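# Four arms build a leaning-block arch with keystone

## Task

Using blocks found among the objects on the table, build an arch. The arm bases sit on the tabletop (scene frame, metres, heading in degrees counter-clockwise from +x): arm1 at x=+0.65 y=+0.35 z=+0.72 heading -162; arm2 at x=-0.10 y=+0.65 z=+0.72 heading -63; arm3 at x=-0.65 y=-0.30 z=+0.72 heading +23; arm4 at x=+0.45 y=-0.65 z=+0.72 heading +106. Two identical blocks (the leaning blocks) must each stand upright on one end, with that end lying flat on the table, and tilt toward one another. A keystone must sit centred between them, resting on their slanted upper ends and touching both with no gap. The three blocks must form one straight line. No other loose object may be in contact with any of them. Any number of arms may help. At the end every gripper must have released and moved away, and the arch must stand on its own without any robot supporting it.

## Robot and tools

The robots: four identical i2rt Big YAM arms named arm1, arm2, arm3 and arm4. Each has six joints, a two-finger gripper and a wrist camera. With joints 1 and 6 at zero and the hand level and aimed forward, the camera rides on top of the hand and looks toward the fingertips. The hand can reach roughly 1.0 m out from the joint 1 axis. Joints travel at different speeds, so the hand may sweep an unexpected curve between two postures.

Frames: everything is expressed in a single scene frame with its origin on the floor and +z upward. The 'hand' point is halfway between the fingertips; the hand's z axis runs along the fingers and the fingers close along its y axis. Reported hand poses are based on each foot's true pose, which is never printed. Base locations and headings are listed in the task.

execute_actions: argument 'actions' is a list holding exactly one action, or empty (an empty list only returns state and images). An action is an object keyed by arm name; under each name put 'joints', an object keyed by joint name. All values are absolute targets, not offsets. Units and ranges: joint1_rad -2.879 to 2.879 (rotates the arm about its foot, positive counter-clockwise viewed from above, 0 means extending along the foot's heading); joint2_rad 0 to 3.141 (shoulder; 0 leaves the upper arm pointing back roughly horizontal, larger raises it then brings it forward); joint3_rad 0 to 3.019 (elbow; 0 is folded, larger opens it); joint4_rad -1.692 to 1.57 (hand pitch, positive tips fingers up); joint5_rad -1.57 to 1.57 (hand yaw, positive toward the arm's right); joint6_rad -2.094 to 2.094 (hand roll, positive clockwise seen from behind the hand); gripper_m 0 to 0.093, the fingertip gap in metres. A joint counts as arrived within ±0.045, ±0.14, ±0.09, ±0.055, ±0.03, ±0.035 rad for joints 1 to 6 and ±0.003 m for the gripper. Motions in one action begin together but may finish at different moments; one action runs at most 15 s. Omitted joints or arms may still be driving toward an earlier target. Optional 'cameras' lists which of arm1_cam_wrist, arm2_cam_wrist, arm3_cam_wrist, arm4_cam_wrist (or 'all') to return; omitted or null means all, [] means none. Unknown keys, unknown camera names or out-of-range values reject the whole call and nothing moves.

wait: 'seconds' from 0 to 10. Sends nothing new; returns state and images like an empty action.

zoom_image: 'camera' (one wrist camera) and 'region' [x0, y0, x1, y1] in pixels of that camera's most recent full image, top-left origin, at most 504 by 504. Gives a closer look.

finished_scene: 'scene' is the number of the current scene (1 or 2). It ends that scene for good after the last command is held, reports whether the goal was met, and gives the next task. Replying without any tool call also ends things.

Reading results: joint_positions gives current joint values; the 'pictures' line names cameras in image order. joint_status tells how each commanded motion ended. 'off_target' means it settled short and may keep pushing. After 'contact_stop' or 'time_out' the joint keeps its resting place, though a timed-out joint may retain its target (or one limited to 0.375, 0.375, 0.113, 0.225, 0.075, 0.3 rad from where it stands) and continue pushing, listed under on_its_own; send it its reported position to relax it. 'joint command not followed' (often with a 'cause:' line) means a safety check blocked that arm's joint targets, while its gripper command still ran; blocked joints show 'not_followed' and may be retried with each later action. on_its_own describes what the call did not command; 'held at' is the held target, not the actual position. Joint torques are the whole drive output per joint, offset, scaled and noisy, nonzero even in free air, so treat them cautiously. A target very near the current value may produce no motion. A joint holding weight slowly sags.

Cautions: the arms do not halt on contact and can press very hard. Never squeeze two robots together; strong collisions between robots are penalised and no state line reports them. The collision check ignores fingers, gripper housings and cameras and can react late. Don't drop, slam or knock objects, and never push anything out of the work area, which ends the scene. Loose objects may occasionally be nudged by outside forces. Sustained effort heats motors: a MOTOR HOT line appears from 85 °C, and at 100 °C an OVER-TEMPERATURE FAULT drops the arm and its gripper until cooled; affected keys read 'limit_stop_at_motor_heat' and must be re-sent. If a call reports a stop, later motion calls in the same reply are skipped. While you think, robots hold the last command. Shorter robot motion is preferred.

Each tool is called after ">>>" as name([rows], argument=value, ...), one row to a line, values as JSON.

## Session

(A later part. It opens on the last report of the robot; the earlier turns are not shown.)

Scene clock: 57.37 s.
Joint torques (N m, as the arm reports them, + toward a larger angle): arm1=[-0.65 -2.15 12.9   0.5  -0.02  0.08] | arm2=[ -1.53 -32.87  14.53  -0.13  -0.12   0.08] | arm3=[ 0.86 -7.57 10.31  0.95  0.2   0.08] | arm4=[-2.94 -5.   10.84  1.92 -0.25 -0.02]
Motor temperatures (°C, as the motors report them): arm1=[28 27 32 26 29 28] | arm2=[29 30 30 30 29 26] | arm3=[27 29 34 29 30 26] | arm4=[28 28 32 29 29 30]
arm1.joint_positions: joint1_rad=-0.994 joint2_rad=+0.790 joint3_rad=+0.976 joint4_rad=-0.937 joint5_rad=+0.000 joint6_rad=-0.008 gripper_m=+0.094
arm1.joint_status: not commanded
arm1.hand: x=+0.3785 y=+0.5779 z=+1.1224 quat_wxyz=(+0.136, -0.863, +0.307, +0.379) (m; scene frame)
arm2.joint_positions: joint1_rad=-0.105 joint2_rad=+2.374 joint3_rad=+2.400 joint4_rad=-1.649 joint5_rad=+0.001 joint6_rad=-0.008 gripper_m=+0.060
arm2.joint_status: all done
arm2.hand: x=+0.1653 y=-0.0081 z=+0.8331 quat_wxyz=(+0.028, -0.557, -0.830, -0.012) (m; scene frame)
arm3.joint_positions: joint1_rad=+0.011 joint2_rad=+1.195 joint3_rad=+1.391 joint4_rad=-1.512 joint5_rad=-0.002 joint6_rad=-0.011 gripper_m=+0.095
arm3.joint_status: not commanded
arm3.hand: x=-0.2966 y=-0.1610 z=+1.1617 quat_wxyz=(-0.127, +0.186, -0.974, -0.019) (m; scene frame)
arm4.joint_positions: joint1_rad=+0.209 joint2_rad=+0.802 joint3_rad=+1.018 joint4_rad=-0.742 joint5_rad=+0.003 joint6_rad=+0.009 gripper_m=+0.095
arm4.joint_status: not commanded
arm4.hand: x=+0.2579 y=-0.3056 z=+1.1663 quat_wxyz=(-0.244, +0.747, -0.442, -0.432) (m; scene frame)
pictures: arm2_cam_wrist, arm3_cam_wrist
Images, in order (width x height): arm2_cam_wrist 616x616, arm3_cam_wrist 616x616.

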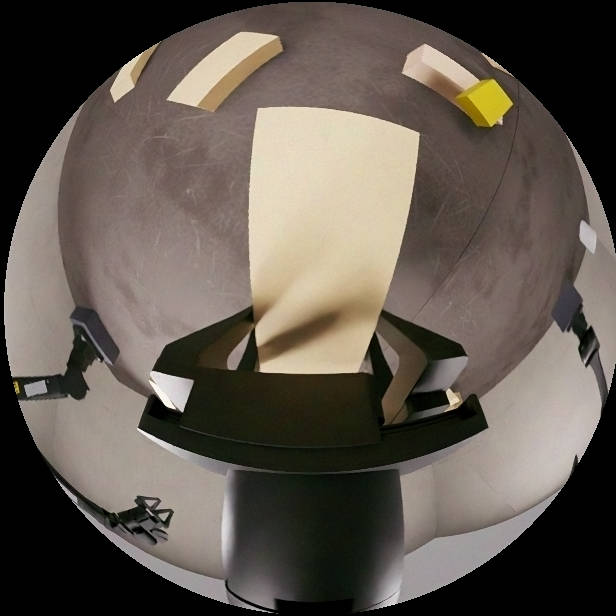

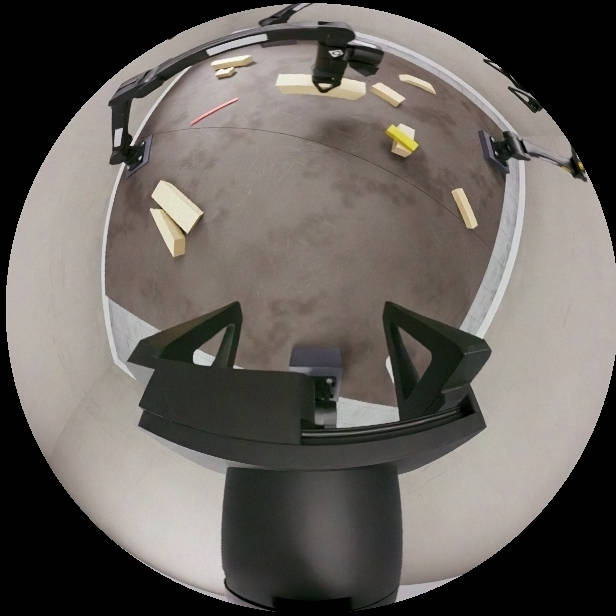

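>>> execute_actions([
  {"arm2":{"joints":{"joint3_rad":2.21,"joint4_rad":-1.40}},"arm3":{"joints":{"joint1_rad":0.763,"joint2_rad":1.9,"joint3_rad":1.94,"joint4_rad":-1.55,"joint6_rad":0.365,"gripper_m":0.07}}},
], cameras=["arm2_cam_wrist","arm3_cam_wrist"])

Scene clock: 62.10 s.
Joint torques (N m, as the arm reports them, + toward a larger angle): arm1=[-0.63 -2.26 12.84  0.49 -0.02  0.08] | arm2=[ -1.55 -30.57  11.48   0.86  -0.11   0.09] | arm3=[  1.04 -19.8   13.78  -0.28   0.11   0.08] | arm4=[-2.81 -4.39 10.84  1.94 -0.28 -0.05]
Motor temperatures (°C, as the motors report them): arm1=[28 27 32 26 29 28] | arm2=[29 31 31 30 29 26] | arm3=[27 29 34 29 30 26] | arm4=[28 28 33 29 29 30]
arm1.joint_positions: joint1_rad=-0.994 joint2_rad=+0.790 joint3_rad=+0.976 joint4_rad=-0.937 joint5_rad=+0.000 joint6_rad=-0.008 gripper_m=+0.094
arm1.joint_status: not commanded
arm1.hand: x=+0.3785 y=+0.5779 z=+1.1224 quat_wxyz=(+0.136, -0.863, +0.307, +0.379) (m; scene frame)
arm2.joint_positions: joint1_rad=-0.105 joint2_rad=+2.354 joint3_rad=+2.186 joint4_rad=-1.409 joint5_rad=+0.001 joint6_rad=-0.008 gripper_m=+0.060
arm2.joint_status: all done
arm2.hand: x=+0.1651 y=-0.0095 z=+0.7653 quat_wxyz=(+0.009, -0.557, -0.831, +0.001) (m; scene frame)
arm3.joint_positions: joint1_rad=+0.773 joint2_rad=+1.923 joint3_rad=+1.887 joint4_rad=-1.538 joint5_rad=-0.001 joint6_rad=+0.355 gripper_m=+0.070
arm3.joint_status: all done
arm3.hand: x=-0.3962 y=+0.2404 z=+1.0171 quat_wxyz=(+0.000, +0.376, -0.926, +0.006) (m; scene frame)
arm4.joint_positions: joint1_rad=+0.209 joint2_rad=+0.802 joint3_rad=+1.018 joint4_rad=-0.742 joint5_rad=+0.003 joint6_rad=+0.009 gripper_m=+0.095
arm4.joint_status: not commanded
arm4.hand: x=+0.2579 y=-0.3056 z=+1.1663 quat_wxyz=(-0.244, +0.747, -0.442, -0.432) (m; scene frame)
pictures: arm2_cam_wrist, arm3_cam_wrist
Images, in order (width x height): arm2_cam_wrist 616x616, arm3_cam_wrist 616x616.

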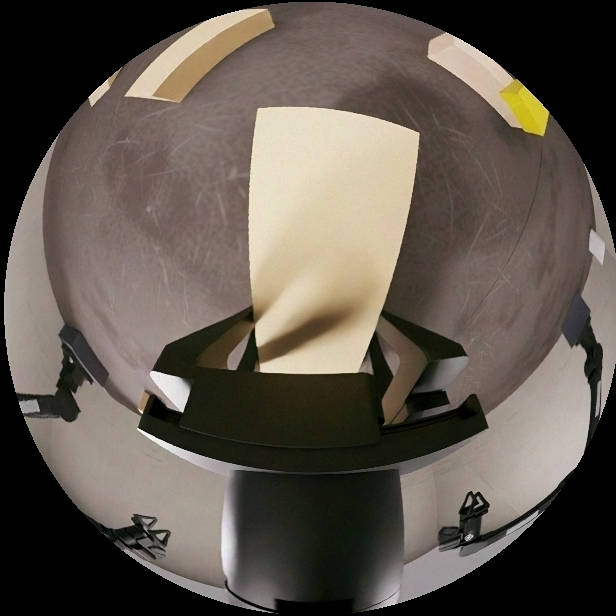

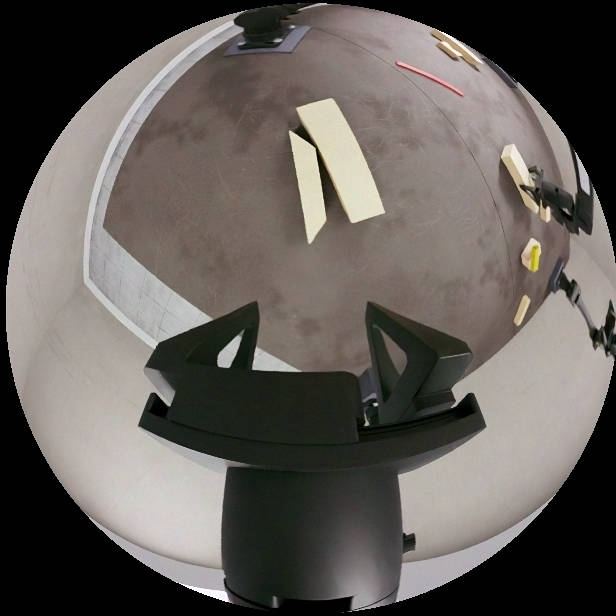

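>>> zoom_image(camera="arm3_cam_wrist", region=[250,80,420,260])

>>> execute_actions([
  {"arm2":{"joints":{"joint3_rad":2.14,"joint4_rad":-1.36}}},
], cameras=[])

>>> execute_actions([
  {"arm2":{"joints":{"gripper_m":0.093}}},
], cameras=["arm2_cam_wrist"])

Region (250, 80, 420, 260) of arm3_cam_wrist's 616x616 image, scaled by 2.800, with more detail than that image has.

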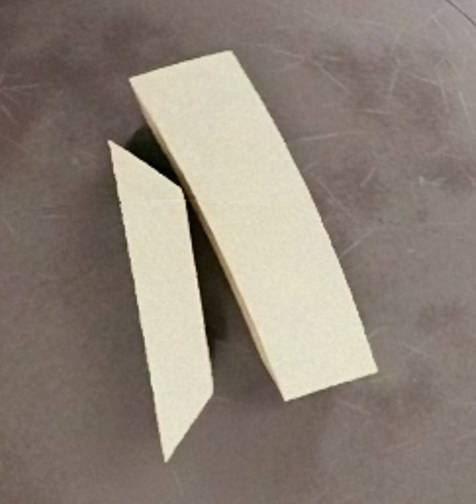

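Scene clock: 63.03 s.
Joint torques (N m, as the arm reports them, + toward a larger angle): arm1=[-0.63 -2.22 12.89  0.49 -0.02  0.07] | arm2=[ -1.52 -29.79   8.91   0.72  -0.12   0.06] | arm3=[  0.3  -19.9   13.97  -0.4    0.16   0.13] | arm4=[-2.42 -4.74 10.8   1.79 -0.24 -0.06]
Motor temperatures (°C, as the motors report them): arm1=[28 27 32 26 29 28] | arm2=[29 31 31 30 29 26] | arm3=[27 29 34 29 30 26] | arm4=[28 28 33 29 29 30]
arm1.joint_positions: joint1_rad=-0.994 joint2_rad=+0.790 joint3_rad=+0.976 joint4_rad=-0.937 joint5_rad=+0.000 joint6_rad=-0.008 gripper_m=+0.094
arm1.joint_status: not commanded
arm1.hand: x=+0.3785 y=+0.5779 z=+1.1224 quat_wxyz=(+0.136, -0.863, +0.307, +0.379) (m; scene frame)
arm2.joint_positions: joint1_rad=-0.105 joint2_rad=+2.347 joint3_rad=+2.149 joint4_rad=-1.364 joint5_rad=+0.001 joint6_rad=-0.007 gripper_m=+0.060
arm2.joint_status: all done
arm2.hand: x=+0.1649 y=-0.0093 z=+0.7562 quat_wxyz=(+0.003, -0.557, -0.830, +0.005) (m; scene frame)
arm3.joint_positions: joint1_rad=+0.773 joint2_rad=+1.923 joint3_rad=+1.887 joint4_rad=-1.538 joint5_rad=-0.001 joint6_rad=+0.355 gripper_m=+0.070
arm3.joint_status: not commanded
arm3.hand: x=-0.3962 y=+0.2404 z=+1.0171 quat_wxyz=(+0.000, +0.376, -0.926, +0.006) (m; scene frame)
arm4.joint_positions: joint1_rad=+0.209 joint2_rad=+0.802 joint3_rad=+1.018 joint4_rad=-0.742 joint5_rad=+0.003 joint6_rad=+0.009 gripper_m=+0.095
arm4.joint_status: not commanded
arm4.hand: x=+0.2579 y=-0.3056 z=+1.1663 quat_wxyz=(-0.244, +0.747, -0.442, -0.432) (m; scene frame)
pictures: none
No camera images: the call's "cameras" was empty. Leave "cameras" out to get every camera's image.

Scene clock: 63.63 s.
Joint torques (N m, as the arm reports them, + toward a larger angle): arm1=[-0.59 -2.29 12.88  0.47 -0.02  0.07] | arm2=[ -1.6  -29.65   9.18   0.71  -0.11   0.07] | arm3=[  0.36 -20.09  13.92  -0.54   0.19   0.11] | arm4=[-2.46 -4.71 10.92  1.88 -0.24 -0.08]
Motor temperatures (°C, as the motors report them): arm1=[28 27 32 26 29 28] | arm2=[29 31 30 30 29 26] | arm3=[27 29 35 29 30 26] | arm4=[28 28 33 29 29 30]
arm1.joint_positions: joint1_rad=-0.994 joint2_rad=+0.790 joint3_rad=+0.976 joint4_rad=-0.937 joint5_rad=+0.000 joint6_rad=-0.008 gripper_m=+0.094
arm1.joint_status: not commanded
arm1.hand: x=+0.3785 y=+0.5779 z=+1.1224 quat_wxyz=(+0.136, -0.863, +0.307, +0.379) (m; scene frame)
arm2.joint_positions: joint1_rad=-0.105 joint2_rad=+2.346 joint3_rad=+2.144 joint4_rad=-1.364 joint5_rad=+0.001 joint6_rad=-0.007 gripper_m=+0.093
arm2.joint_status: all done
arm2.hand: x=+0.1643 y=-0.0080 z=+0.7547 quat_wxyz=(+0.005, -0.557, -0.830, +0.004) (m; scene frame)
arm3.joint_positions: joint1_rad=+0.773 joint2_rad=+1.923 joint3_rad=+1.887 joint4_rad=-1.538 joint5_rad=-0.001 joint6_rad=+0.355 gripper_m=+0.070
arm3.joint_status: not commanded
arm3.hand: x=-0.3962 y=+0.2404 z=+1.0171 quat_wxyz=(+0.000, +0.376, -0.926, +0.006) (m; scene frame)
arm4.joint_positions: joint1_rad=+0.209 joint2_rad=+0.802 joint3_rad=+1.018 joint4_rad=-0.742 joint5_rad=+0.003 joint6_rad=+0.009 gripper_m=+0.095
arm4.joint_status: not commanded
arm4.hand: x=+0.2579 y=-0.3056 z=+1.1663 quat_wxyz=(-0.244, +0.747, -0.442, -0.432) (m; scene frame)
pictures: arm2_cam_wrist
Images, in order (width x height): arm2_cam_wrist 616x616.

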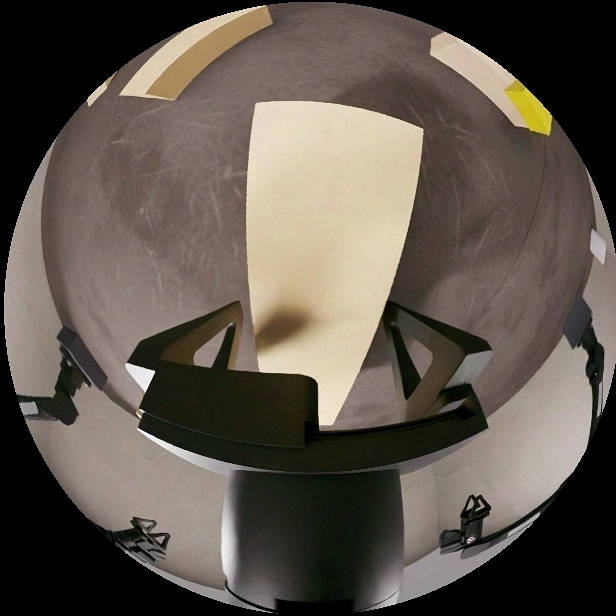

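>>> execute_actions([
  {"arm2":{"joints":{"joint3_rad":2.45,"joint4_rad":-1.62}},"arm3":{"joints":{"joint1_rad":0.71,"joint2_rad":2.195,"joint3_rad":1.83,"joint4_rad":-1.165,"joint6_rad":0.126,"gripper_m":0.065}}},
], cameras=["arm3_cam_wrist"])

Scene clock: 66.07 s.
Joint torques (N m, as the arm reports them, + toward a larger angle): arm1=[-0.66 -2.41 12.88  0.52 -0.02  0.07] | arm2=[ -1.44 -27.12  12.3    0.21  -0.12   0.07] | arm3=[  1.2  -21.77   9.63   0.99   0.2   -0.09] | arm4=[-2.66 -4.75 10.91  1.74 -0.25 -0.04]
Motor temperatures (°C, as the motors report them): arm1=[28 27 32 26 29 28] | arm2=[29 31 30 30 29 26] | arm3=[27 29 35 29 30 26] | arm4=[28 28 33 29 29 30]
arm1.joint_positions: joint1_rad=-0.994 joint2_rad=+0.790 joint3_rad=+0.976 joint4_rad=-0.937 joint5_rad=+0.000 joint6_rad=-0.008 gripper_m=+0.094
arm1.joint_status: not commanded
arm1.hand: x=+0.3785 y=+0.5779 z=+1.1224 quat_wxyz=(+0.136, -0.863, +0.307, +0.379) (m; scene frame)
arm2.joint_positions: joint1_rad=-0.105 joint2_rad=+2.315 joint3_rad=+2.420 joint4_rad=-1.611 joint5_rad=+0.001 joint6_rad=-0.007 gripper_m=+0.093
arm2.joint_status: all done
arm2.hand: x=+0.1709 y=-0.0207 z=+0.8810 quat_wxyz=(-0.019, -0.557, -0.830, +0.020) (m; scene frame)
arm3.joint_positions: joint1_rad=+0.708 joint2_rad=+2.209 joint3_rad=+1.819 joint4_rad=-1.183 joint5_rad=-0.003 joint6_rad=+0.136 gripper_m=+0.065
arm3.joint_status: all done
arm3.hand: x=-0.3325 y=+0.2714 z=+0.8172 quat_wxyz=(+0.001, +0.446, -0.895, +0.004) (m; scene frame)
arm4.joint_positions: joint1_rad=+0.209 joint2_rad=+0.802 joint3_rad=+1.018 joint4_rad=-0.742 joint5_rad=+0.003 joint6_rad=+0.009 gripper_m=+0.095
arm4.joint_status: not commanded
arm4.hand: x=+0.2579 y=-0.3056 z=+1.1663 quat_wxyz=(-0.244, +0.747, -0.442, -0.432) (m; scene frame)
pictures: arm3_cam_wrist
Images, in order (width x height): arm3_cam_wrist 616x616.

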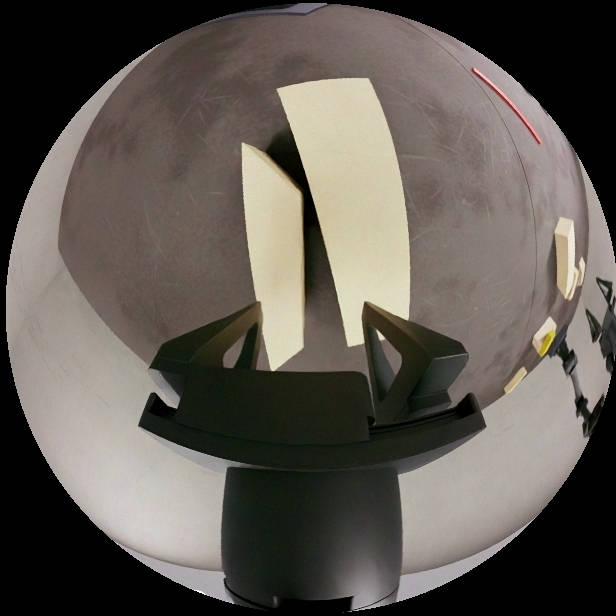

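>>> execute_actions([
  {"arm2":{"joints":{"joint2_rad":1.5,"joint3_rad":1.6,"joint4_rad":-1.6}},"arm3":{"joints":{"joint1_rad":0.745,"joint6_rad":0.17,"gripper_m":0.054}}},
], cameras=["arm3_cam_wrist"])

Scene clock: 68.17 s.
Joint torques (N m, as the arm reports them, + toward a larger angle): arm1=[-0.64 -2.25 12.88  0.46 -0.01  0.08] | arm2=[ -1.48 -13.15   9.97   0.67  -0.11   0.07] | arm3=[  2.07 -22.15   9.3    0.75   0.17   0.14] | arm4=[-2.64 -4.91 10.81  1.78 -0.26 -0.03]
Motor temperatures (°C, as the motors report them): arm1=[28 27 32 26 29 28] | arm2=[29 31 30 30 29 26] | arm3=[27 30 35 29 30 26] | arm4=[28 28 33 29 29 30]
arm1.joint_positions: joint1_rad=-0.994 joint2_rad=+0.790 joint3_rad=+0.976 joint4_rad=-0.937 joint5_rad=+0.000 joint6_rad=-0.008 gripper_m=+0.094
arm1.joint_status: not commanded
arm1.hand: x=+0.3785 y=+0.5779 z=+1.1224 quat_wxyz=(+0.136, -0.863, +0.307, +0.379) (m; scene frame)
arm2.joint_positions: joint1_rad=-0.105 joint2_rad=+1.483 joint3_rad=+1.599 joint4_rad=-1.598 joint5_rad=+0.001 joint6_rad=-0.007 gripper_m=+0.093
arm2.joint_status: all done
arm2.hand: x=+0.0737 y=+0.2260 z=+1.0393 quat_wxyz=(-0.030, -0.557, -0.830, +0.028) (m; scene frame)
arm3.joint_positions: joint1_rad=+0.739 joint2_rad=+2.209 joint3_rad=+1.819 joint4_rad=-1.183 joint5_rad=-0.002 joint6_rad=+0.160 gripper_m=+0.054
arm3.joint_status: all done
arm3.hand: x=-0.3505 y=+0.2811 z=+0.8171 quat_wxyz=(+0.001, +0.450, -0.893, +0.005) (m; scene frame)
arm4.joint_positions: joint1_rad=+0.209 joint2_rad=+0.802 joint3_rad=+1.018 joint4_rad=-0.742 joint5_rad=+0.003 joint6_rad=+0.009 gripper_m=+0.095
arm4.joint_status: not commanded
arm4.hand: x=+0.2579 y=-0.3056 z=+1.1663 quat_wxyz=(-0.244, +0.747, -0.442, -0.432) (m; scene frame)
pictures: arm3_cam_wrist
Images, in order (width x height): arm3_cam_wrist 616x616.

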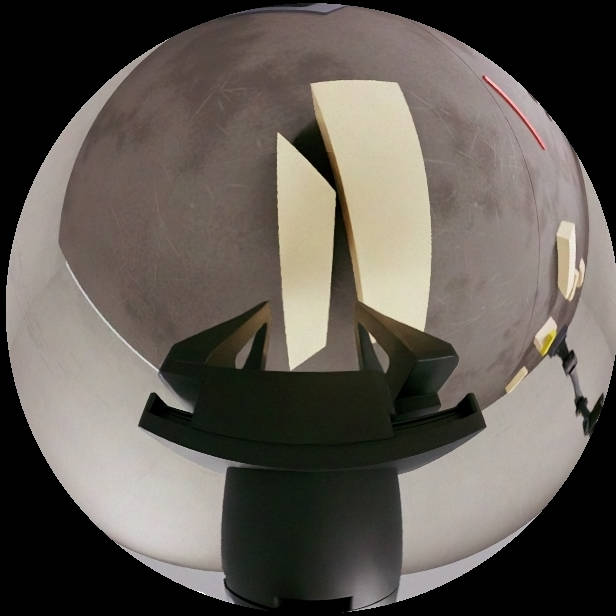

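>>> execute_actions([
  {"arm2":{"joints":{"joint2_rad":1.0}},"arm3":{"joints":{"joint2_rad":2.27,"joint3_rad":1.79,"joint4_rad":-1.09,"gripper_m":0.048}},"arm4":{"joints":{"joint1_rad":0.119,"joint2_rad":2.0,"joint3_rad":2.2,"joint4_rad":-1.6,"joint6_rad":0.035}}},
], cameras=["arm3_cam_wrist","arm4_cam_wrist"])

Scene clock: 70.73 s.
Joint torques (N m, as the arm reports them, + toward a larger angle): arm1=[-0.67 -2.23 12.88  0.52 -0.02  0.07] | arm2=[-1.23 -4.58  9.97  1.59 -0.12  0.07] | arm3=[  2.13 -20.52   8.23   0.62   0.17   0.09] | arm4=[ -2.37 -23.5   13.14   0.26  -0.18   0.12]
Motor temperatures (°C, as the motors report them): arm1=[28 27 32 26 29 28] | arm2=[29 31 30 30 29 26] | arm3=[27 30 34 29 30 26] | arm4=[28 28 33 29 29 30]
arm1.joint_positions: joint1_rad=-0.994 joint2_rad=+0.790 joint3_rad=+0.976 joint4_rad=-0.937 joint5_rad=+0.000 joint6_rad=-0.008 gripper_m=+0.094
arm1.joint_status: not commanded
arm1.hand: x=+0.3785 y=+0.5779 z=+1.1224 quat_wxyz=(+0.136, -0.863, +0.307, +0.379) (m; scene frame)
arm2.joint_positions: joint1_rad=-0.105 joint2_rad=+1.000 joint3_rad=+1.594 joint4_rad=-1.598 joint5_rad=+0.001 joint6_rad=-0.007 gripper_m=+0.093
arm2.joint_status: all done
arm2.hand: x=+0.0260 y=+0.3499 z=+1.2190 quat_wxyz=(-0.224, -0.535, -0.799, +0.160) (m; scene frame)
arm3.joint_positions: joint1_rad=+0.739 joint2_rad=+2.265 joint3_rad=+1.790 joint4_rad=-1.109 joint5_rad=-0.002 joint6_rad=+0.160 gripper_m=+0.048
arm3.joint_status: all done
arm3.hand: x=-0.3511 y=+0.2789 z=+0.7714 quat_wxyz=(+0.005, +0.450, -0.893, +0.008) (m; scene frame)
arm4.joint_positions: joint1_rad=+0.124 joint2_rad=+2.009 joint3_rad=+2.144 joint4_rad=-1.593 joint5_rad=+0.001 joint6_rad=+0.024 gripper_m=+0.095
arm4.joint_status: all done
arm4.hand: x=+0.1782 y=-0.0593 z=+1.0072 quat_wxyz=(-0.024, +0.835, -0.548, -0.047) (m; scene frame)
pictures: arm3_cam_wrist, arm4_cam_wrist
Images, in order (width x height): arm3_cam_wrist 616x616, arm4_cam_wrist 616x616.

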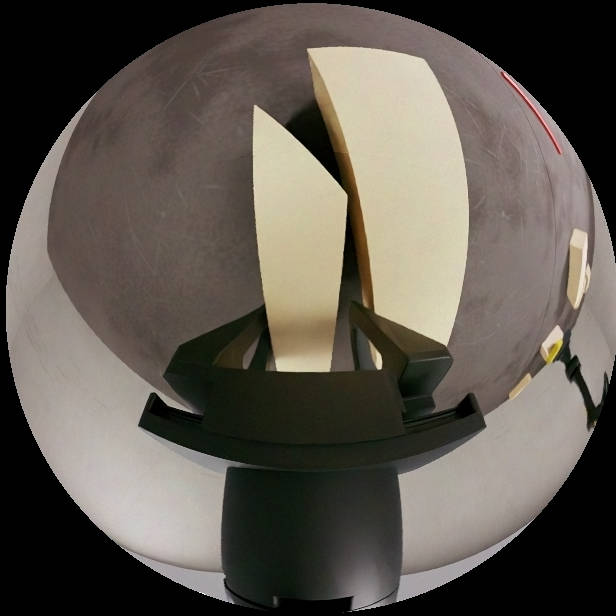

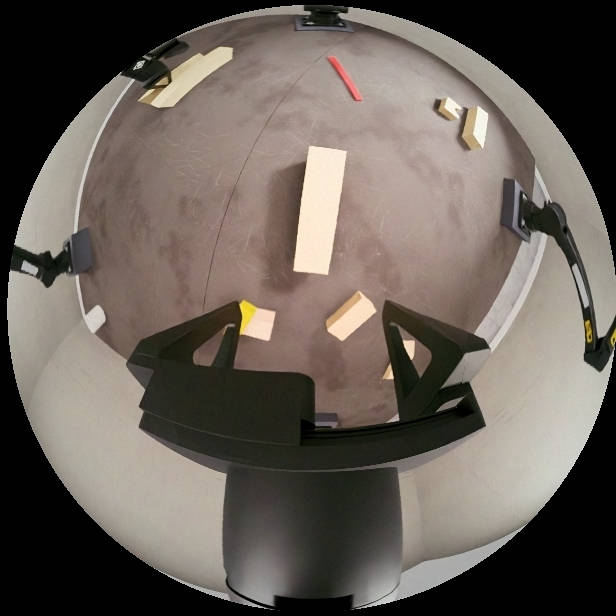

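>>> execute_actions([
  {"arm3":{"joints":{"joint2_rad":2.32,"joint4_rad":-1.06}},"arm4":{"joints":{"joint2_rad":2.24,"joint3_rad":2.26,"joint4_rad":-1.5,"joint6_rad":0.15}}},
], cameras=["arm3_cam_wrist","arm4_cam_wrist"])

Scene clock: 72.43 s.
Joint torques (N m, as the arm reports them, + toward a larger angle): arm1=[-0.73 -2.22 12.87  0.49 -0.02  0.07] | arm2=[-1.21 -4.88  9.86  1.57 -0.12  0.06] | arm3=[  2.17 -18.75   7.76   0.77   0.23   0.07] | arm4=[ -2.3  -25.96  10.49   0.7   -0.19   0.14]
Motor temperatures (°C, as the motors report them): arm1=[28 27 33 26 29 28] | arm2=[29 31 30 30 29 26] | arm3=[27 30 34 29 30 26] | arm4=[28 29 33 29 29 30]
arm1.joint_positions: joint1_rad=-0.994 joint2_rad=+0.790 joint3_rad=+0.976 joint4_rad=-0.937 joint5_rad=+0.000 joint6_rad=-0.008 gripper_m=+0.094
arm1.joint_status: not commanded
arm1.hand: x=+0.3785 y=+0.5779 z=+1.1224 quat_wxyz=(+0.136, -0.863, +0.307, +0.379) (m; scene frame)
arm2.joint_positions: joint1_rad=-0.105 joint2_rad=+1.000 joint3_rad=+1.594 joint4_rad=-1.598 joint5_rad=+0.001 joint6_rad=-0.007 gripper_m=+0.093
arm2.joint_status: not commanded
arm2.hand: x=+0.0260 y=+0.3499 z=+1.2190 quat_wxyz=(-0.224, -0.535, -0.799, +0.160) (m; scene frame)
arm3.joint_positions: joint1_rad=+0.742 joint2_rad=+2.303 joint3_rad=+1.790 joint4_rad=-1.078 joint5_rad=-0.003 joint6_rad=+0.160 gripper_m=+0.048
arm3.joint_status: all done
arm3.hand: x=-0.3523 y=+0.2802 z=+0.7476 quat_wxyz=(+0.008, +0.451, -0.893, +0.010) (m; scene frame)
arm4.joint_positions: joint1_rad=+0.124 joint2_rad=+2.243 joint3_rad=+2.235 joint4_rad=-1.507 joint5_rad=+0.001 joint6_rad=+0.139 gripper_m=+0.095
arm4.joint_status: all done
arm4.hand: x=+0.1539 y=-0.0095 z=+0.8911 quat_wxyz=(-0.007, +0.803, -0.595, -0.023) (m; scene frame)
pictures: arm3_cam_wrist, arm4_cam_wrist
Images, in order (width x height): arm3_cam_wrist 616x616, arm4_cam_wrist 616x616.

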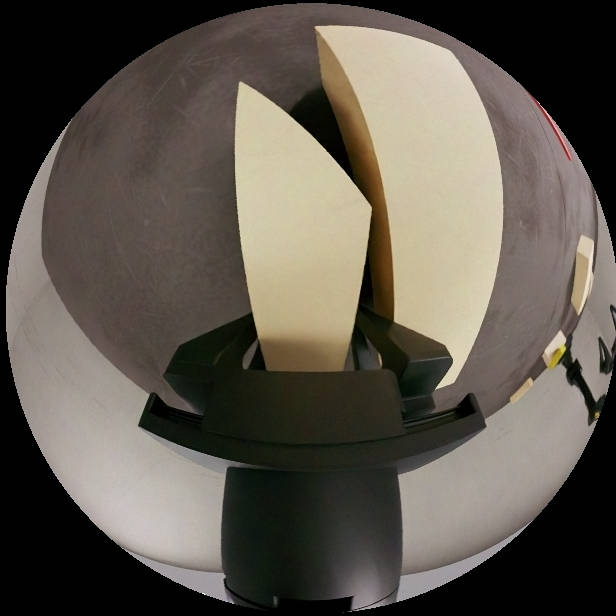

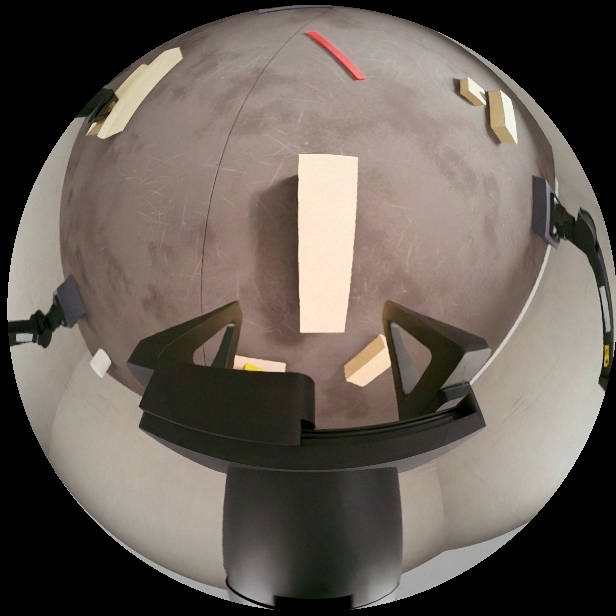

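>>> execute_actions([
  {"arm3":{"joints":{"gripper_m":0.02}},"arm4":{"joints":{"joint1_rad":0.095,"joint2_rad":2.27,"joint3_rad":2.055,"joint4_rad":-1.345}}},
], cameras=["arm3_cam_wrist","arm4_cam_wrist"])

Scene clock: 74.07 s.
Joint torques (N m, as the arm reports them, + toward a larger angle): arm1=[-0.69 -2.27 12.9   0.5  -0.02  0.08] | arm2=[-1.33 -4.97  9.83  1.54 -0.12  0.06] | arm3=[  1.26 -20.19   7.97   0.72   0.11   0.12] | arm4=[ -2.68 -27.23   8.95   0.53  -0.18   0.12]
Motor temperatures (°C, as the motors report them): arm1=[28 27 33 26 29 28] | arm2=[29 31 30 30 29 26] | arm3=[27 30 34 29 30 26] | arm4=[28 29 33 29 29 30]
arm1.joint_positions: joint1_rad=-0.994 joint2_rad=+0.790 joint3_rad=+0.976 joint4_rad=-0.937 joint5_rad=+0.000 joint6_rad=-0.008 gripper_m=+0.094
arm1.joint_status: not commanded
arm1.hand: x=+0.3785 y=+0.5779 z=+1.1224 quat_wxyz=(+0.136, -0.863, +0.307, +0.379) (m; scene frame)
arm2.joint_positions: joint1_rad=-0.105 joint2_rad=+1.000 joint3_rad=+1.594 joint4_rad=-1.598 joint5_rad=+0.001 joint6_rad=-0.007 gripper_m=+0.093
arm2.joint_status: not commanded
arm2.hand: x=+0.0260 y=+0.3499 z=+1.2190 quat_wxyz=(-0.224, -0.535, -0.799, +0.160) (m; scene frame)
arm3.joint_positions: joint1_rad=+0.742 joint2_rad=+2.303 joint3_rad=+1.790 joint4_rad=-1.078 joint5_rad=-0.001 joint6_rad=+0.161 gripper_m=+0.032
arm3.joint_status: gripper_m off_target (ended at +0.032, target +0.020)
arm3.hand: x=-0.3520 y=+0.2802 z=+0.7476 quat_wxyz=(+0.007, +0.450, -0.893, +0.010) (m; scene frame)
arm4.joint_positions: joint1_rad=+0.103 joint2_rad=+2.282 joint3_rad=+2.047 joint4_rad=-1.354 joint5_rad=+0.001 joint6_rad=+0.139 gripper_m=+0.095
arm4.joint_status: all done
arm4.hand: x=+0.1748 y=-0.0218 z=+0.7938 quat_wxyz=(+0.010, +0.797, -0.604, +0.009) (m; scene frame)
pictures: arm3_cam_wrist, arm4_cam_wrist
Images, in order (width x height): arm3_cam_wrist 616x616, arm4_cam_wrist 616x616.

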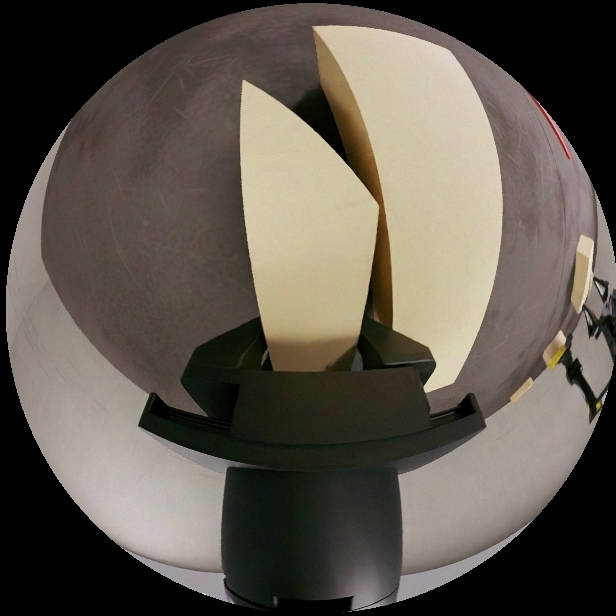

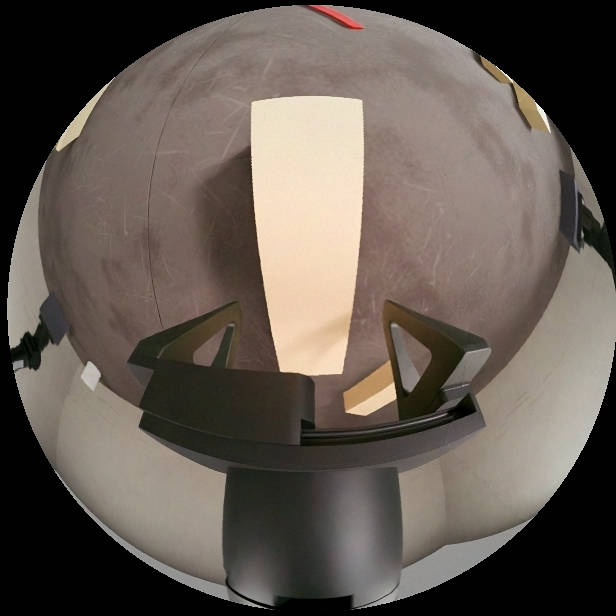

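>>> execute_actions([
  {"arm3":{"joints":{"joint2_rad":2.1,"joint3_rad":1.85,"joint4_rad":-1.3}},"arm4":{"joints":{"joint2_rad":2.315,"joint3_rad":1.995,"joint4_rad":-1.25}}},
], cameras=["arm3_cam_wrist","arm4_cam_wrist"])

>>> execute_actions([
  {"arm4":{"joints":{"gripper_m":0.04}},"arm3":{"joints":{"joint1_rad":-0.3,"joint2_rad":1.5,"joint3_rad":1.6,"joint4_rad":-1.0,"joint6_rad":0}}},
], cameras=["arm3_cam_wrist","arm4_cam_wrist"])

Scene clock: 75.63 s.
Joint torques (N m, as the arm reports them, + toward a larger angle): arm1=[-0.58 -2.35 12.87  0.5  -0.01  0.07] | arm2=[-1.34 -4.87  9.86  1.58 -0.12  0.07] | arm3=[  1.3  -20.14  12.    -0.82   0.17   0.1 ] | arm4=[ -2.78 -26.26   8.5    0.49  -0.2    0.14]
Motor temperatures (°C, as the motors report them): arm1=[28 27 33 26 29 28] | arm2=[29 31 30 30 29 26] | arm3=[27 30 34 29 30 26] | arm4=[28 29 33 29 29 30]
arm1.joint_positions: joint1_rad=-0.994 joint2_rad=+0.790 joint3_rad=+0.976 joint4_rad=-0.937 joint5_rad=+0.000 joint6_rad=-0.008 gripper_m=+0.094
arm1.joint_status: not commanded
arm1.hand: x=+0.3785 y=+0.5779 z=+1.1224 quat_wxyz=(+0.136, -0.863, +0.307, +0.379) (m; scene frame)
arm2.joint_positions: joint1_rad=-0.105 joint2_rad=+1.000 joint3_rad=+1.594 joint4_rad=-1.598 joint5_rad=+0.001 joint6_rad=-0.007 gripper_m=+0.093
arm2.joint_status: not commanded
arm2.hand: x=+0.0260 y=+0.3499 z=+1.2190 quat_wxyz=(-0.224, -0.535, -0.799, +0.160) (m; scene frame)
arm3.joint_positions: joint1_rad=+0.742 joint2_rad=+2.102 joint3_rad=+1.812 joint4_rad=-1.284 joint5_rad=-0.001 joint6_rad=+0.161 gripper_m=+0.032
arm3.joint_status: all done
arm3.hand: x=-0.3602 y=+0.2670 z=+0.8815 quat_wxyz=(+0.001, +0.450, -0.893, +0.005) (m; scene frame)
arm4.joint_positions: joint1_rad=+0.103 joint2_rad=+2.314 joint3_rad=+1.993 joint4_rad=-1.259 joint5_rad=+0.001 joint6_rad=+0.139 gripper_m=+0.095
arm4.joint_status: all done
arm4.hand: x=+0.1742 y=-0.0213 z=+0.7528 quat_wxyz=(+0.008, +0.797, -0.604, +0.005) (m; scene frame)
pictures: arm3_cam_wrist, arm4_cam_wrist
Images, in order (width x height): arm3_cam_wrist 616x616, arm4_cam_wrist 616x616.

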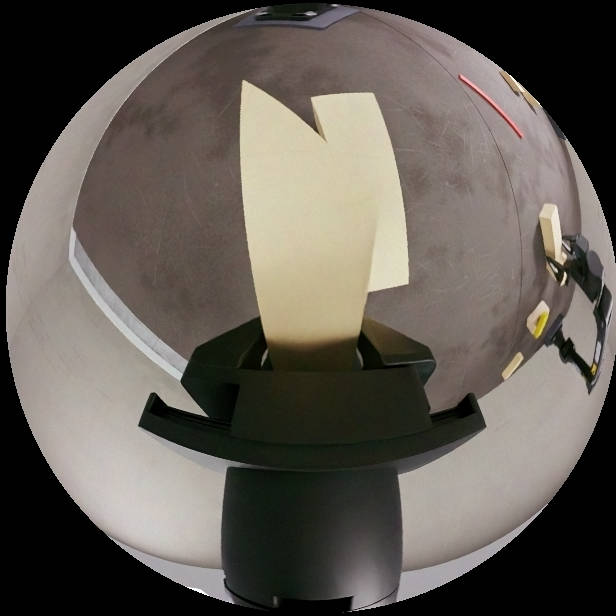

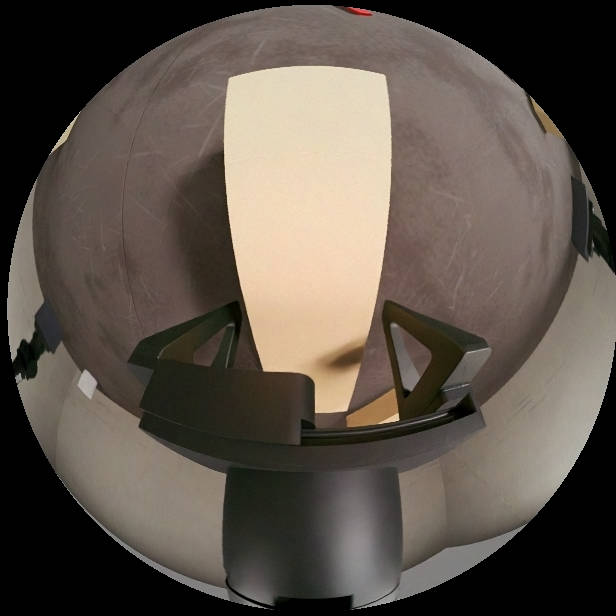

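Scene clock: 77.27 s.
Joint torques (N m, as the arm reports them, + toward a larger angle): arm1=[-0.51 -2.21 12.88  0.5  -0.02  0.07] | arm2=[-1.22 -4.83  9.82  1.55 -0.12  0.07] | arm3=[  0.59 -13.45  11.35   1.7   -0.09  -0.08] | arm4=[ -2.13 -26.28   8.26   0.51  -0.17   0.1 ]
Motor temperatures (°C, as the motors report them): arm1=[28 27 33 26 29 28] | arm2=[29 30 30 30 29 26] | arm3=[27 30 34 29 30 26] | arm4=[28 29 33 29 29 30]
arm1.joint_positions: joint1_rad=-0.994 joint2_rad=+0.790 joint3_rad=+0.976 joint4_rad=-0.937 joint5_rad=+0.000 joint6_rad=-0.008 gripper_m=+0.094
arm1.joint_status: not commanded
arm1.hand: x=+0.3785 y=+0.5779 z=+1.1224 quat_wxyz=(+0.136, -0.863, +0.307, +0.379) (m; scene frame)
arm2.joint_positions: joint1_rad=-0.105 joint2_rad=+1.000 joint3_rad=+1.594 joint4_rad=-1.598 joint5_rad=+0.001 joint6_rad=-0.007 gripper_m=+0.093
arm2.joint_status: not commanded
arm2.hand: x=+0.0260 y=+0.3499 z=+1.2190 quat_wxyz=(-0.224, -0.535, -0.799, +0.160) (m; scene frame)
arm3.joint_positions: joint1_rad=-0.291 joint2_rad=+1.509 joint3_rad=+1.589 joint4_rad=-1.009 joint5_rad=+0.003 joint6_rad=+0.010 gripper_m=+0.032
arm3.joint_status: all done
arm3.hand: x=-0.0609 y=-0.2611 z=+1.1663 quat_wxyz=(-0.318, +0.026, -0.948, -0.006) (m; scene frame)
arm4.joint_positions: joint1_rad=+0.103 joint2_rad=+2.314 joint3_rad=+1.993 joint4_rad=-1.257 joint5_rad=+0.000 joint6_rad=+0.142 gripper_m=+0.059
arm4.joint_status: gripper_m off_target (ended at +0.059, target +0.040)
arm4.hand: x=+0.1741 y=-0.0209 z=+0.7528 quat_wxyz=(+0.008, +0.796, -0.605, +0.004) (m; scene frame)
pictures: arm3_cam_wrist, arm4_cam_wrist
Images, in order (width x height): arm3_cam_wrist 616x616, arm4_cam_wrist 616x616.

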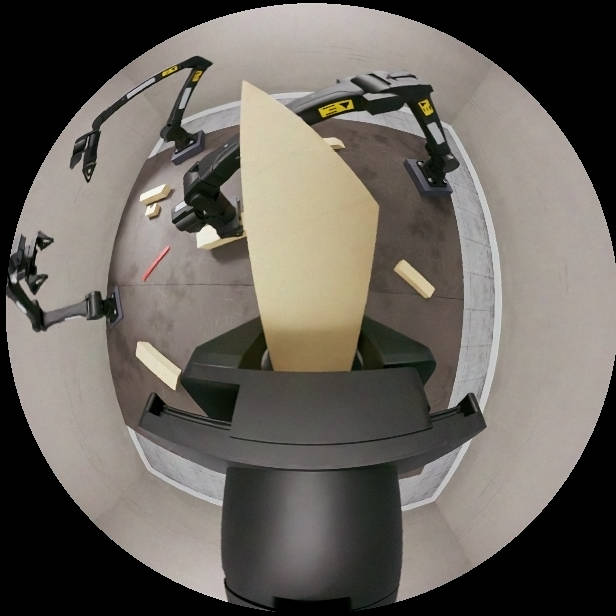

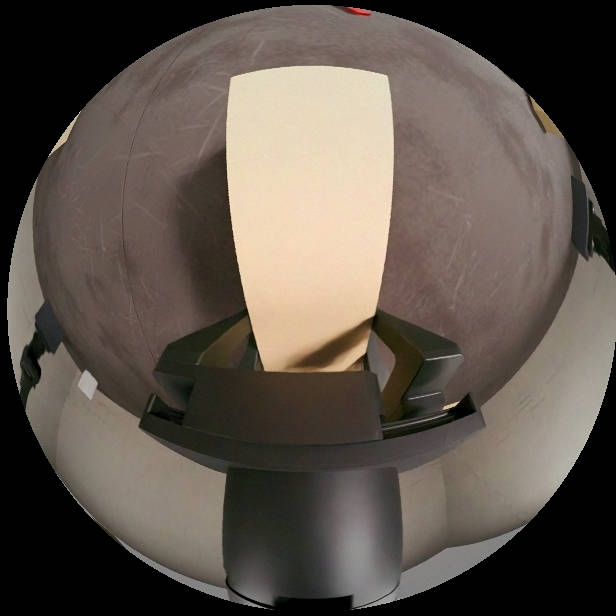

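>>> execute_actions([
  {"arm4":{"joints":{"joint2_rad":2.05,"joint3_rad":2.1,"joint4_rad":-1.55,"joint6_rad":0}},"arm3":{"joints":{"joint1_rad":0.03,"joint2_rad":1.2,"joint3_rad":1.42,"joint4_rad":-0.2,"joint6_rad":1.571}},"arm2":{"joints":{"joint1_rad":-0.934,"joint2_rad":1.5,"joint3_rad":1.17,"joint4_rad":-1.22,"joint6_rad":-0.03}}},
], cameras=["arm2_cam_wrist"])

>>> execute_actions([
  {"arm4":{"joints":{"joint2_rad":1.565,"joint3_rad":0.93,"joint4_rad":0.246}}},
], cameras=["arm2_cam_wrist","arm4_cam_wrist"])

Scene clock: 81.30 s.
Joint torques (N m, as the arm reports them, + toward a larger angle): arm1=[-0.6  -2.25 12.86  0.46 -0.01  0.07] | arm2=[ -1.35 -14.35  11.17   0.81  -0.07  -0.12] | arm3=[ 0.23 -9.69 12.32  3.82  0.14 -0.04] | arm4=[ -2.06 -27.08  11.67   0.09  -0.16  -0.05]
Motor temperatures (°C, as the motors report them): arm1=[28 27 33 26 29 28] | arm2=[29 30 30 30 29 26] | arm3=[27 30 35 29 30 26] | arm4=[28 30 33 29 29 30]
arm1.joint_positions: joint1_rad=-0.994 joint2_rad=+0.790 joint3_rad=+0.976 joint4_rad=-0.937 joint5_rad=+0.000 joint6_rad=-0.008 gripper_m=+0.094
arm1.joint_status: not commanded
arm1.hand: x=+0.3785 y=+0.5779 z=+1.1224 quat_wxyz=(+0.136, -0.863, +0.307, +0.379) (m; scene frame)
arm2.joint_positions: joint1_rad=-0.937 joint2_rad=+1.507 joint3_rad=+1.145 joint4_rad=-1.227 joint5_rad=+0.000 joint6_rad=-0.020 gripper_m=+0.093
arm2.joint_status: all done
arm2.hand: x=-0.2808 y=+0.2753 z=+0.8624 quat_wxyz=(+0.010, -0.842, -0.540, -0.003) (m; scene frame)
arm3.joint_positions: joint1_rad=+0.042 joint2_rad=+1.202 joint3_rad=+1.399 joint4_rad=-0.248 joint5_rad=-0.002 joint6_rad=+1.563 gripper_m=+0.032
arm3.joint_status: all done
arm3.hand: x=-0.1305 y=-0.0766 z=+1.3885 quat_wxyz=(-0.387, -0.396, -0.606, -0.571) (m; scene frame)
arm4.joint_positions: joint1_rad=+0.103 joint2_rad=+2.082 joint3_rad=+2.060 joint4_rad=-1.544 joint5_rad=+0.000 joint6_rad=+0.011 gripper_m=+0.059
arm4.joint_status: all done
arm4.hand: x=+0.1909 y=-0.0551 z=+0.9288 quat_wxyz=(+0.005, +0.834, -0.552, -0.001) (m; scene frame)
pictures: arm2_cam_wrist
Images, in order (width x height): arm2_cam_wrist 616x616.

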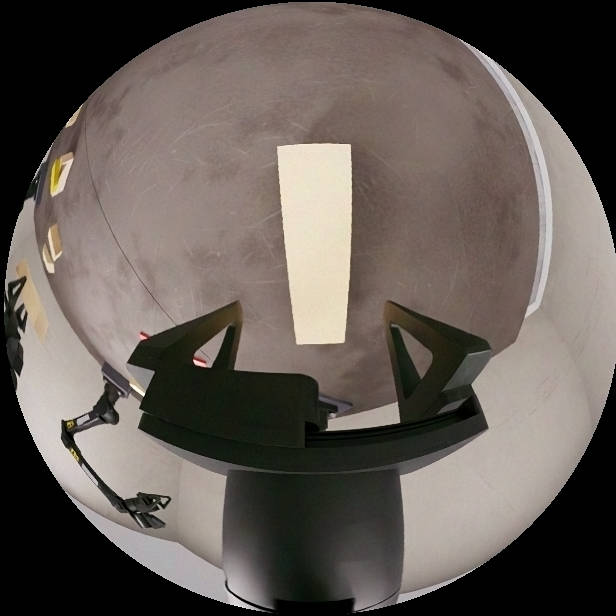

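Scene clock: 83.20 s.
Joint torques (N m, as the arm reports them, + toward a larger angle): arm1=[-0.65 -2.26 12.86  0.52 -0.02  0.06] | arm2=[ -1.27 -14.49  11.14   0.8   -0.08  -0.13] | arm3=[-0.09 -9.53 12.51  3.83  0.2  -0.03] | arm4=[ -2.66 -17.15  11.03   2.45  -0.18  -0.05]
Motor temperatures (°C, as the motors report them): arm1=[28 27 33 26 29 28] | arm2=[29 30 30 30 29 26] | arm3=[27 30 35 29 30 26] | arm4=[28 30 33 29 29 30]
arm1.joint_positions: joint1_rad=-0.994 joint2_rad=+0.790 joint3_rad=+0.976 joint4_rad=-0.937 joint5_rad=+0.000 joint6_rad=-0.008 gripper_m=+0.094
arm1.joint_status: not commanded
arm1.hand: x=+0.3785 y=+0.5779 z=+1.1224 quat_wxyz=(+0.136, -0.863, +0.307, +0.379) (m; scene frame)
arm2.joint_positions: joint1_rad=-0.937 joint2_rad=+1.507 joint3_rad=+1.145 joint4_rad=-1.227 joint5_rad=+0.000 joint6_rad=-0.020 gripper_m=+0.093
arm2.joint_status: not commanded
arm2.hand: x=-0.2808 y=+0.2753 z=+0.8624 quat_wxyz=(+0.010, -0.842, -0.540, -0.003) (m; scene frame)
arm3.joint_positions: joint1_rad=+0.042 joint2_rad=+1.202 joint3_rad=+1.399 joint4_rad=-0.248 joint5_rad=-0.002 joint6_rad=+1.563 gripper_m=+0.032
arm3.joint_status: not commanded
arm3.hand: x=-0.1305 y=-0.0766 z=+1.3885 quat_wxyz=(-0.387, -0.396, -0.606, -0.571) (m; scene frame)
arm4.joint_positions: joint1_rad=+0.103 joint2_rad=+1.591 joint3_rad=+0.886 joint4_rad=+0.212 joint5_rad=+0.000 joint6_rad=+0.010 gripper_m=+0.059
arm4.joint_status: all done
arm4.hand: x=+0.2085 y=-0.0960 z=+0.8999 quat_wxyz=(-0.273, +0.716, -0.476, -0.430) (m; scene frame)
pictures: arm2_cam_wrist, arm4_cam_wrist
Images, in order (width x height): arm2_cam_wrist 616x616, arm4_cam_wrist 616x616.

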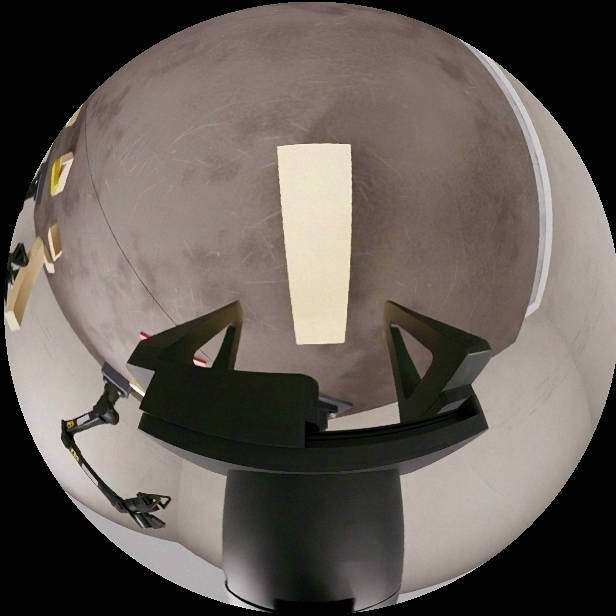

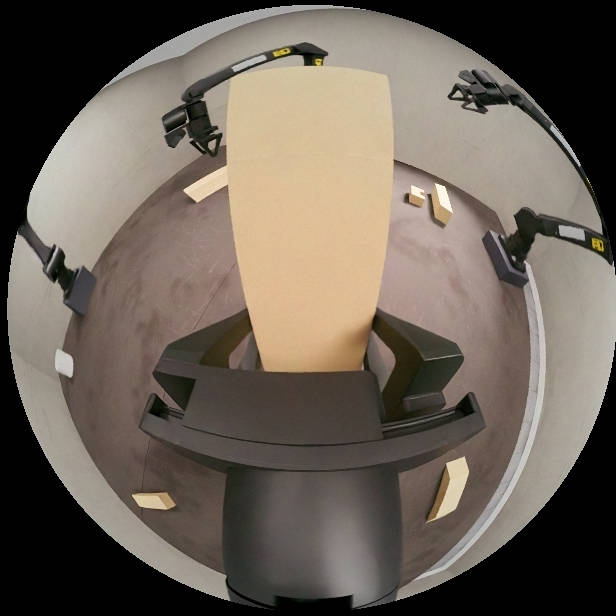

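>>> execute_actions([
  {"arm2":{"joints":{"joint2_rad":1.625,"joint3_rad":0.965,"joint4_rad":-0.9}}},
], cameras=["arm2_cam_wrist"])

Scene clock: 84.63 s.
Joint torques (N m, as the arm reports them, + toward a larger angle): arm1=[-0.65 -2.17 12.87  0.51 -0.01  0.07] | arm2=[ -1.27 -14.48   8.82   0.9   -0.08  -0.12] | arm3=[ 0.48 -9.69 12.7   3.68  0.23  0.03] | arm4=[ -2.28 -16.95  11.03   2.65  -0.17  -0.09]
Motor temperatures (°C, as the motors report them): arm1=[28 27 33 26 29 28] | arm2=[29 30 30 30 29 26] | arm3=[27 30 35 29 30 26] | arm4=[28 30 33 29 29 30]
arm1.joint_positions: joint1_rad=-0.994 joint2_rad=+0.790 joint3_rad=+0.976 joint4_rad=-0.937 joint5_rad=+0.000 joint6_rad=-0.008 gripper_m=+0.094
arm1.joint_status: not commanded
arm1.hand: x=+0.3785 y=+0.5779 z=+1.1224 quat_wxyz=(+0.136, -0.863, +0.307, +0.379) (m; scene frame)
arm2.joint_positions: joint1_rad=-0.937 joint2_rad=+1.629 joint3_rad=+0.949 joint4_rad=-0.910 joint5_rad=+0.000 joint6_rad=-0.020 gripper_m=+0.093
arm2.joint_status: all done
arm2.hand: x=-0.2762 y=+0.2883 z=+0.7496 quat_wxyz=(+0.010, -0.842, -0.540, -0.003) (m; scene frame)
arm3.joint_positions: joint1_rad=+0.042 joint2_rad=+1.202 joint3_rad=+1.399 joint4_rad=-0.248 joint5_rad=-0.002 joint6_rad=+1.563 gripper_m=+0.032
arm3.joint_status: not commanded
arm3.hand: x=-0.1305 y=-0.0766 z=+1.3885 quat_wxyz=(-0.387, -0.396, -0.606, -0.571) (m; scene frame)
arm4.joint_positions: joint1_rad=+0.103 joint2_rad=+1.591 joint3_rad=+0.886 joint4_rad=+0.212 joint5_rad=+0.000 joint6_rad=+0.010 gripper_m=+0.059
arm4.joint_status: not commanded
arm4.hand: x=+0.2085 y=-0.0960 z=+0.8999 quat_wxyz=(-0.273, +0.716, -0.476, -0.430) (m; scene frame)
pictures: arm2_cam_wrist
Images, in order (width x height): arm2_cam_wrist 616x616.

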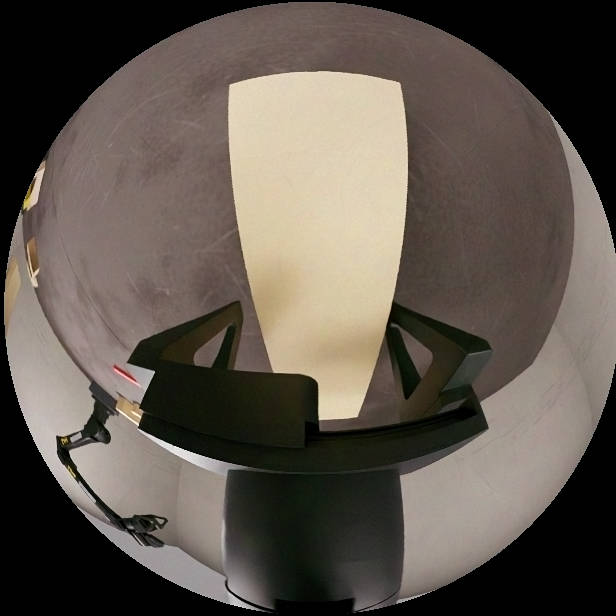

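>>> execute_actions([
  {"arm2":{"joints":{"gripper_m":0.04}}},
], cameras=[])

>>> execute_actions([
  {"arm2":{"joints":{"joint2_rad":1.5,"joint3_rad":1.45,"joint4_rad":-1.5,"joint6_rad":0}}},
], cameras=["arm2_cam_wrist"])

Scene clock: 85.43 s.
Joint torques (N m, as the arm reports them, + toward a larger angle): arm1=[-0.62 -2.28 12.87  0.46 -0.01  0.07] | arm2=[ -1.41 -14.52   8.94   0.84  -0.13  -0.12] | arm3=[ 0.28 -8.77 12.54  3.58  0.17  0.04] | arm4=[ -2.1  -17.19  11.14   2.64  -0.16  -0.06]
Motor temperatures (°C, as the motors report them): arm1=[28 27 33 26 29 28] | arm2=[29 30 30 30 29 26] | arm3=[27 30 35 29 30 26] | arm4=[28 30 33 29 29 30]
arm1.joint_positions: joint1_rad=-0.994 joint2_rad=+0.790 joint3_rad=+0.976 joint4_rad=-0.937 joint5_rad=+0.000 joint6_rad=-0.008 gripper_m=+0.094
arm1.joint_status: not commanded
arm1.hand: x=+0.3785 y=+0.5779 z=+1.1224 quat_wxyz=(+0.136, -0.863, +0.307, +0.379) (m; scene frame)
arm2.joint_positions: joint1_rad=-0.937 joint2_rad=+1.629 joint3_rad=+0.949 joint4_rad=-0.909 joint5_rad=+0.002 joint6_rad=-0.021 gripper_m=+0.059
arm2.joint_status: gripper_m off_target (ended at +0.059, target +0.040)
arm2.hand: x=-0.2764 y=+0.2881 z=+0.7496 quat_wxyz=(+0.011, -0.841, -0.540, -0.002) (m; scene frame)
arm3.joint_positions: joint1_rad=+0.042 joint2_rad=+1.202 joint3_rad=+1.399 joint4_rad=-0.248 joint5_rad=-0.002 joint6_rad=+1.563 gripper_m=+0.032
arm3.joint_status: not commanded
arm3.hand: x=-0.1305 y=-0.0766 z=+1.3885 quat_wxyz=(-0.387, -0.396, -0.606, -0.571) (m; scene frame)
arm4.joint_positions: joint1_rad=+0.103 joint2_rad=+1.591 joint3_rad=+0.886 joint4_rad=+0.212 joint5_rad=+0.000 joint6_rad=+0.010 gripper_m=+0.059
arm4.joint_status: not commanded
arm4.hand: x=+0.2085 y=-0.0960 z=+0.8999 quat_wxyz=(-0.273, +0.716, -0.476, -0.430) (m; scene frame)
pictures: none
No camera images: the call's "cameras" was empty. Leave "cameras" out to get every camera's image.

Scene clock: 86.73 s.
Joint torques (N m, as the arm reports them, + toward a larger angle): arm1=[-0.55 -2.4  12.87  0.49 -0.02  0.07] | arm2=[ -1.41 -15.33  13.34   0.15  -0.14   0.12] | arm3=[ 0.5  -9.89 12.54  3.79  0.12  0.05] | arm4=[ -2.81 -17.55  11.01   2.55  -0.16  -0.05]
Motor temperatures (°C, as the motors report them): arm1=[28 27 33 26 29 28] | arm2=[29 30 30 30 29 26] | arm3=[27 30 35 29 30 26] | arm4=[28 30 34 29 29 30]
arm1.joint_positions: joint1_rad=-0.994 joint2_rad=+0.790 joint3_rad=+0.976 joint4_rad=-0.937 joint5_rad=+0.000 joint6_rad=-0.008 gripper_m=+0.094
arm1.joint_status: not commanded
arm1.hand: x=+0.3785 y=+0.5779 z=+1.1224 quat_wxyz=(+0.136, -0.863, +0.307, +0.379) (m; scene frame)
arm2.joint_positions: joint1_rad=-0.937 joint2_rad=+1.505 joint3_rad=+1.405 joint4_rad=-1.492 joint5_rad=+0.002 joint6_rad=-0.011 gripper_m=+0.059
arm2.joint_status: all done
arm2.hand: x=-0.2889 y=+0.2557 z=+0.9600 quat_wxyz=(+0.012, -0.844, -0.536, -0.004) (m; scene frame)
arm3.joint_positions: joint1_rad=+0.042 joint2_rad=+1.202 joint3_rad=+1.399 joint4_rad=-0.248 joint5_rad=-0.002 joint6_rad=+1.563 gripper_m=+0.032
arm3.joint_status: not commanded
arm3.hand: x=-0.1305 y=-0.0766 z=+1.3885 quat_wxyz=(-0.387, -0.396, -0.606, -0.571) (m; scene frame)
arm4.joint_positions: joint1_rad=+0.103 joint2_rad=+1.591 joint3_rad=+0.886 joint4_rad=+0.212 joint5_rad=+0.000 joint6_rad=+0.010 gripper_m=+0.059
arm4.joint_status: not commanded
arm4.hand: x=+0.2085 y=-0.0960 z=+0.8999 quat_wxyz=(-0.273, +0.716, -0.476, -0.430) (m; scene frame)
pictures: arm2_cam_wrist
Images, in order (width x height): arm2_cam_wrist 616x616.

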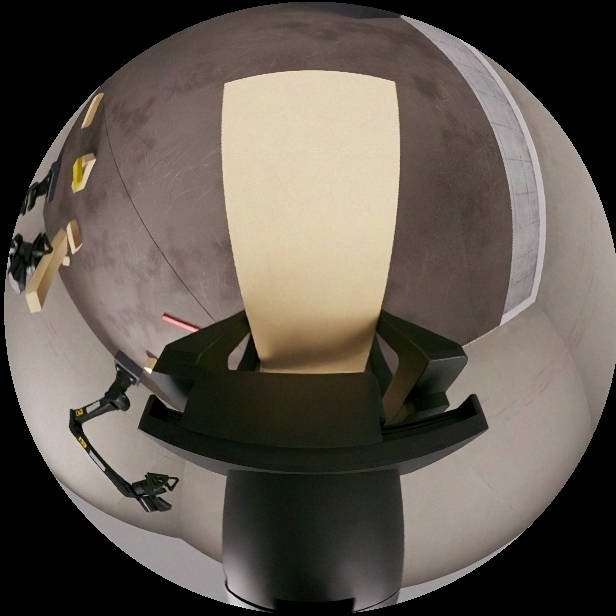

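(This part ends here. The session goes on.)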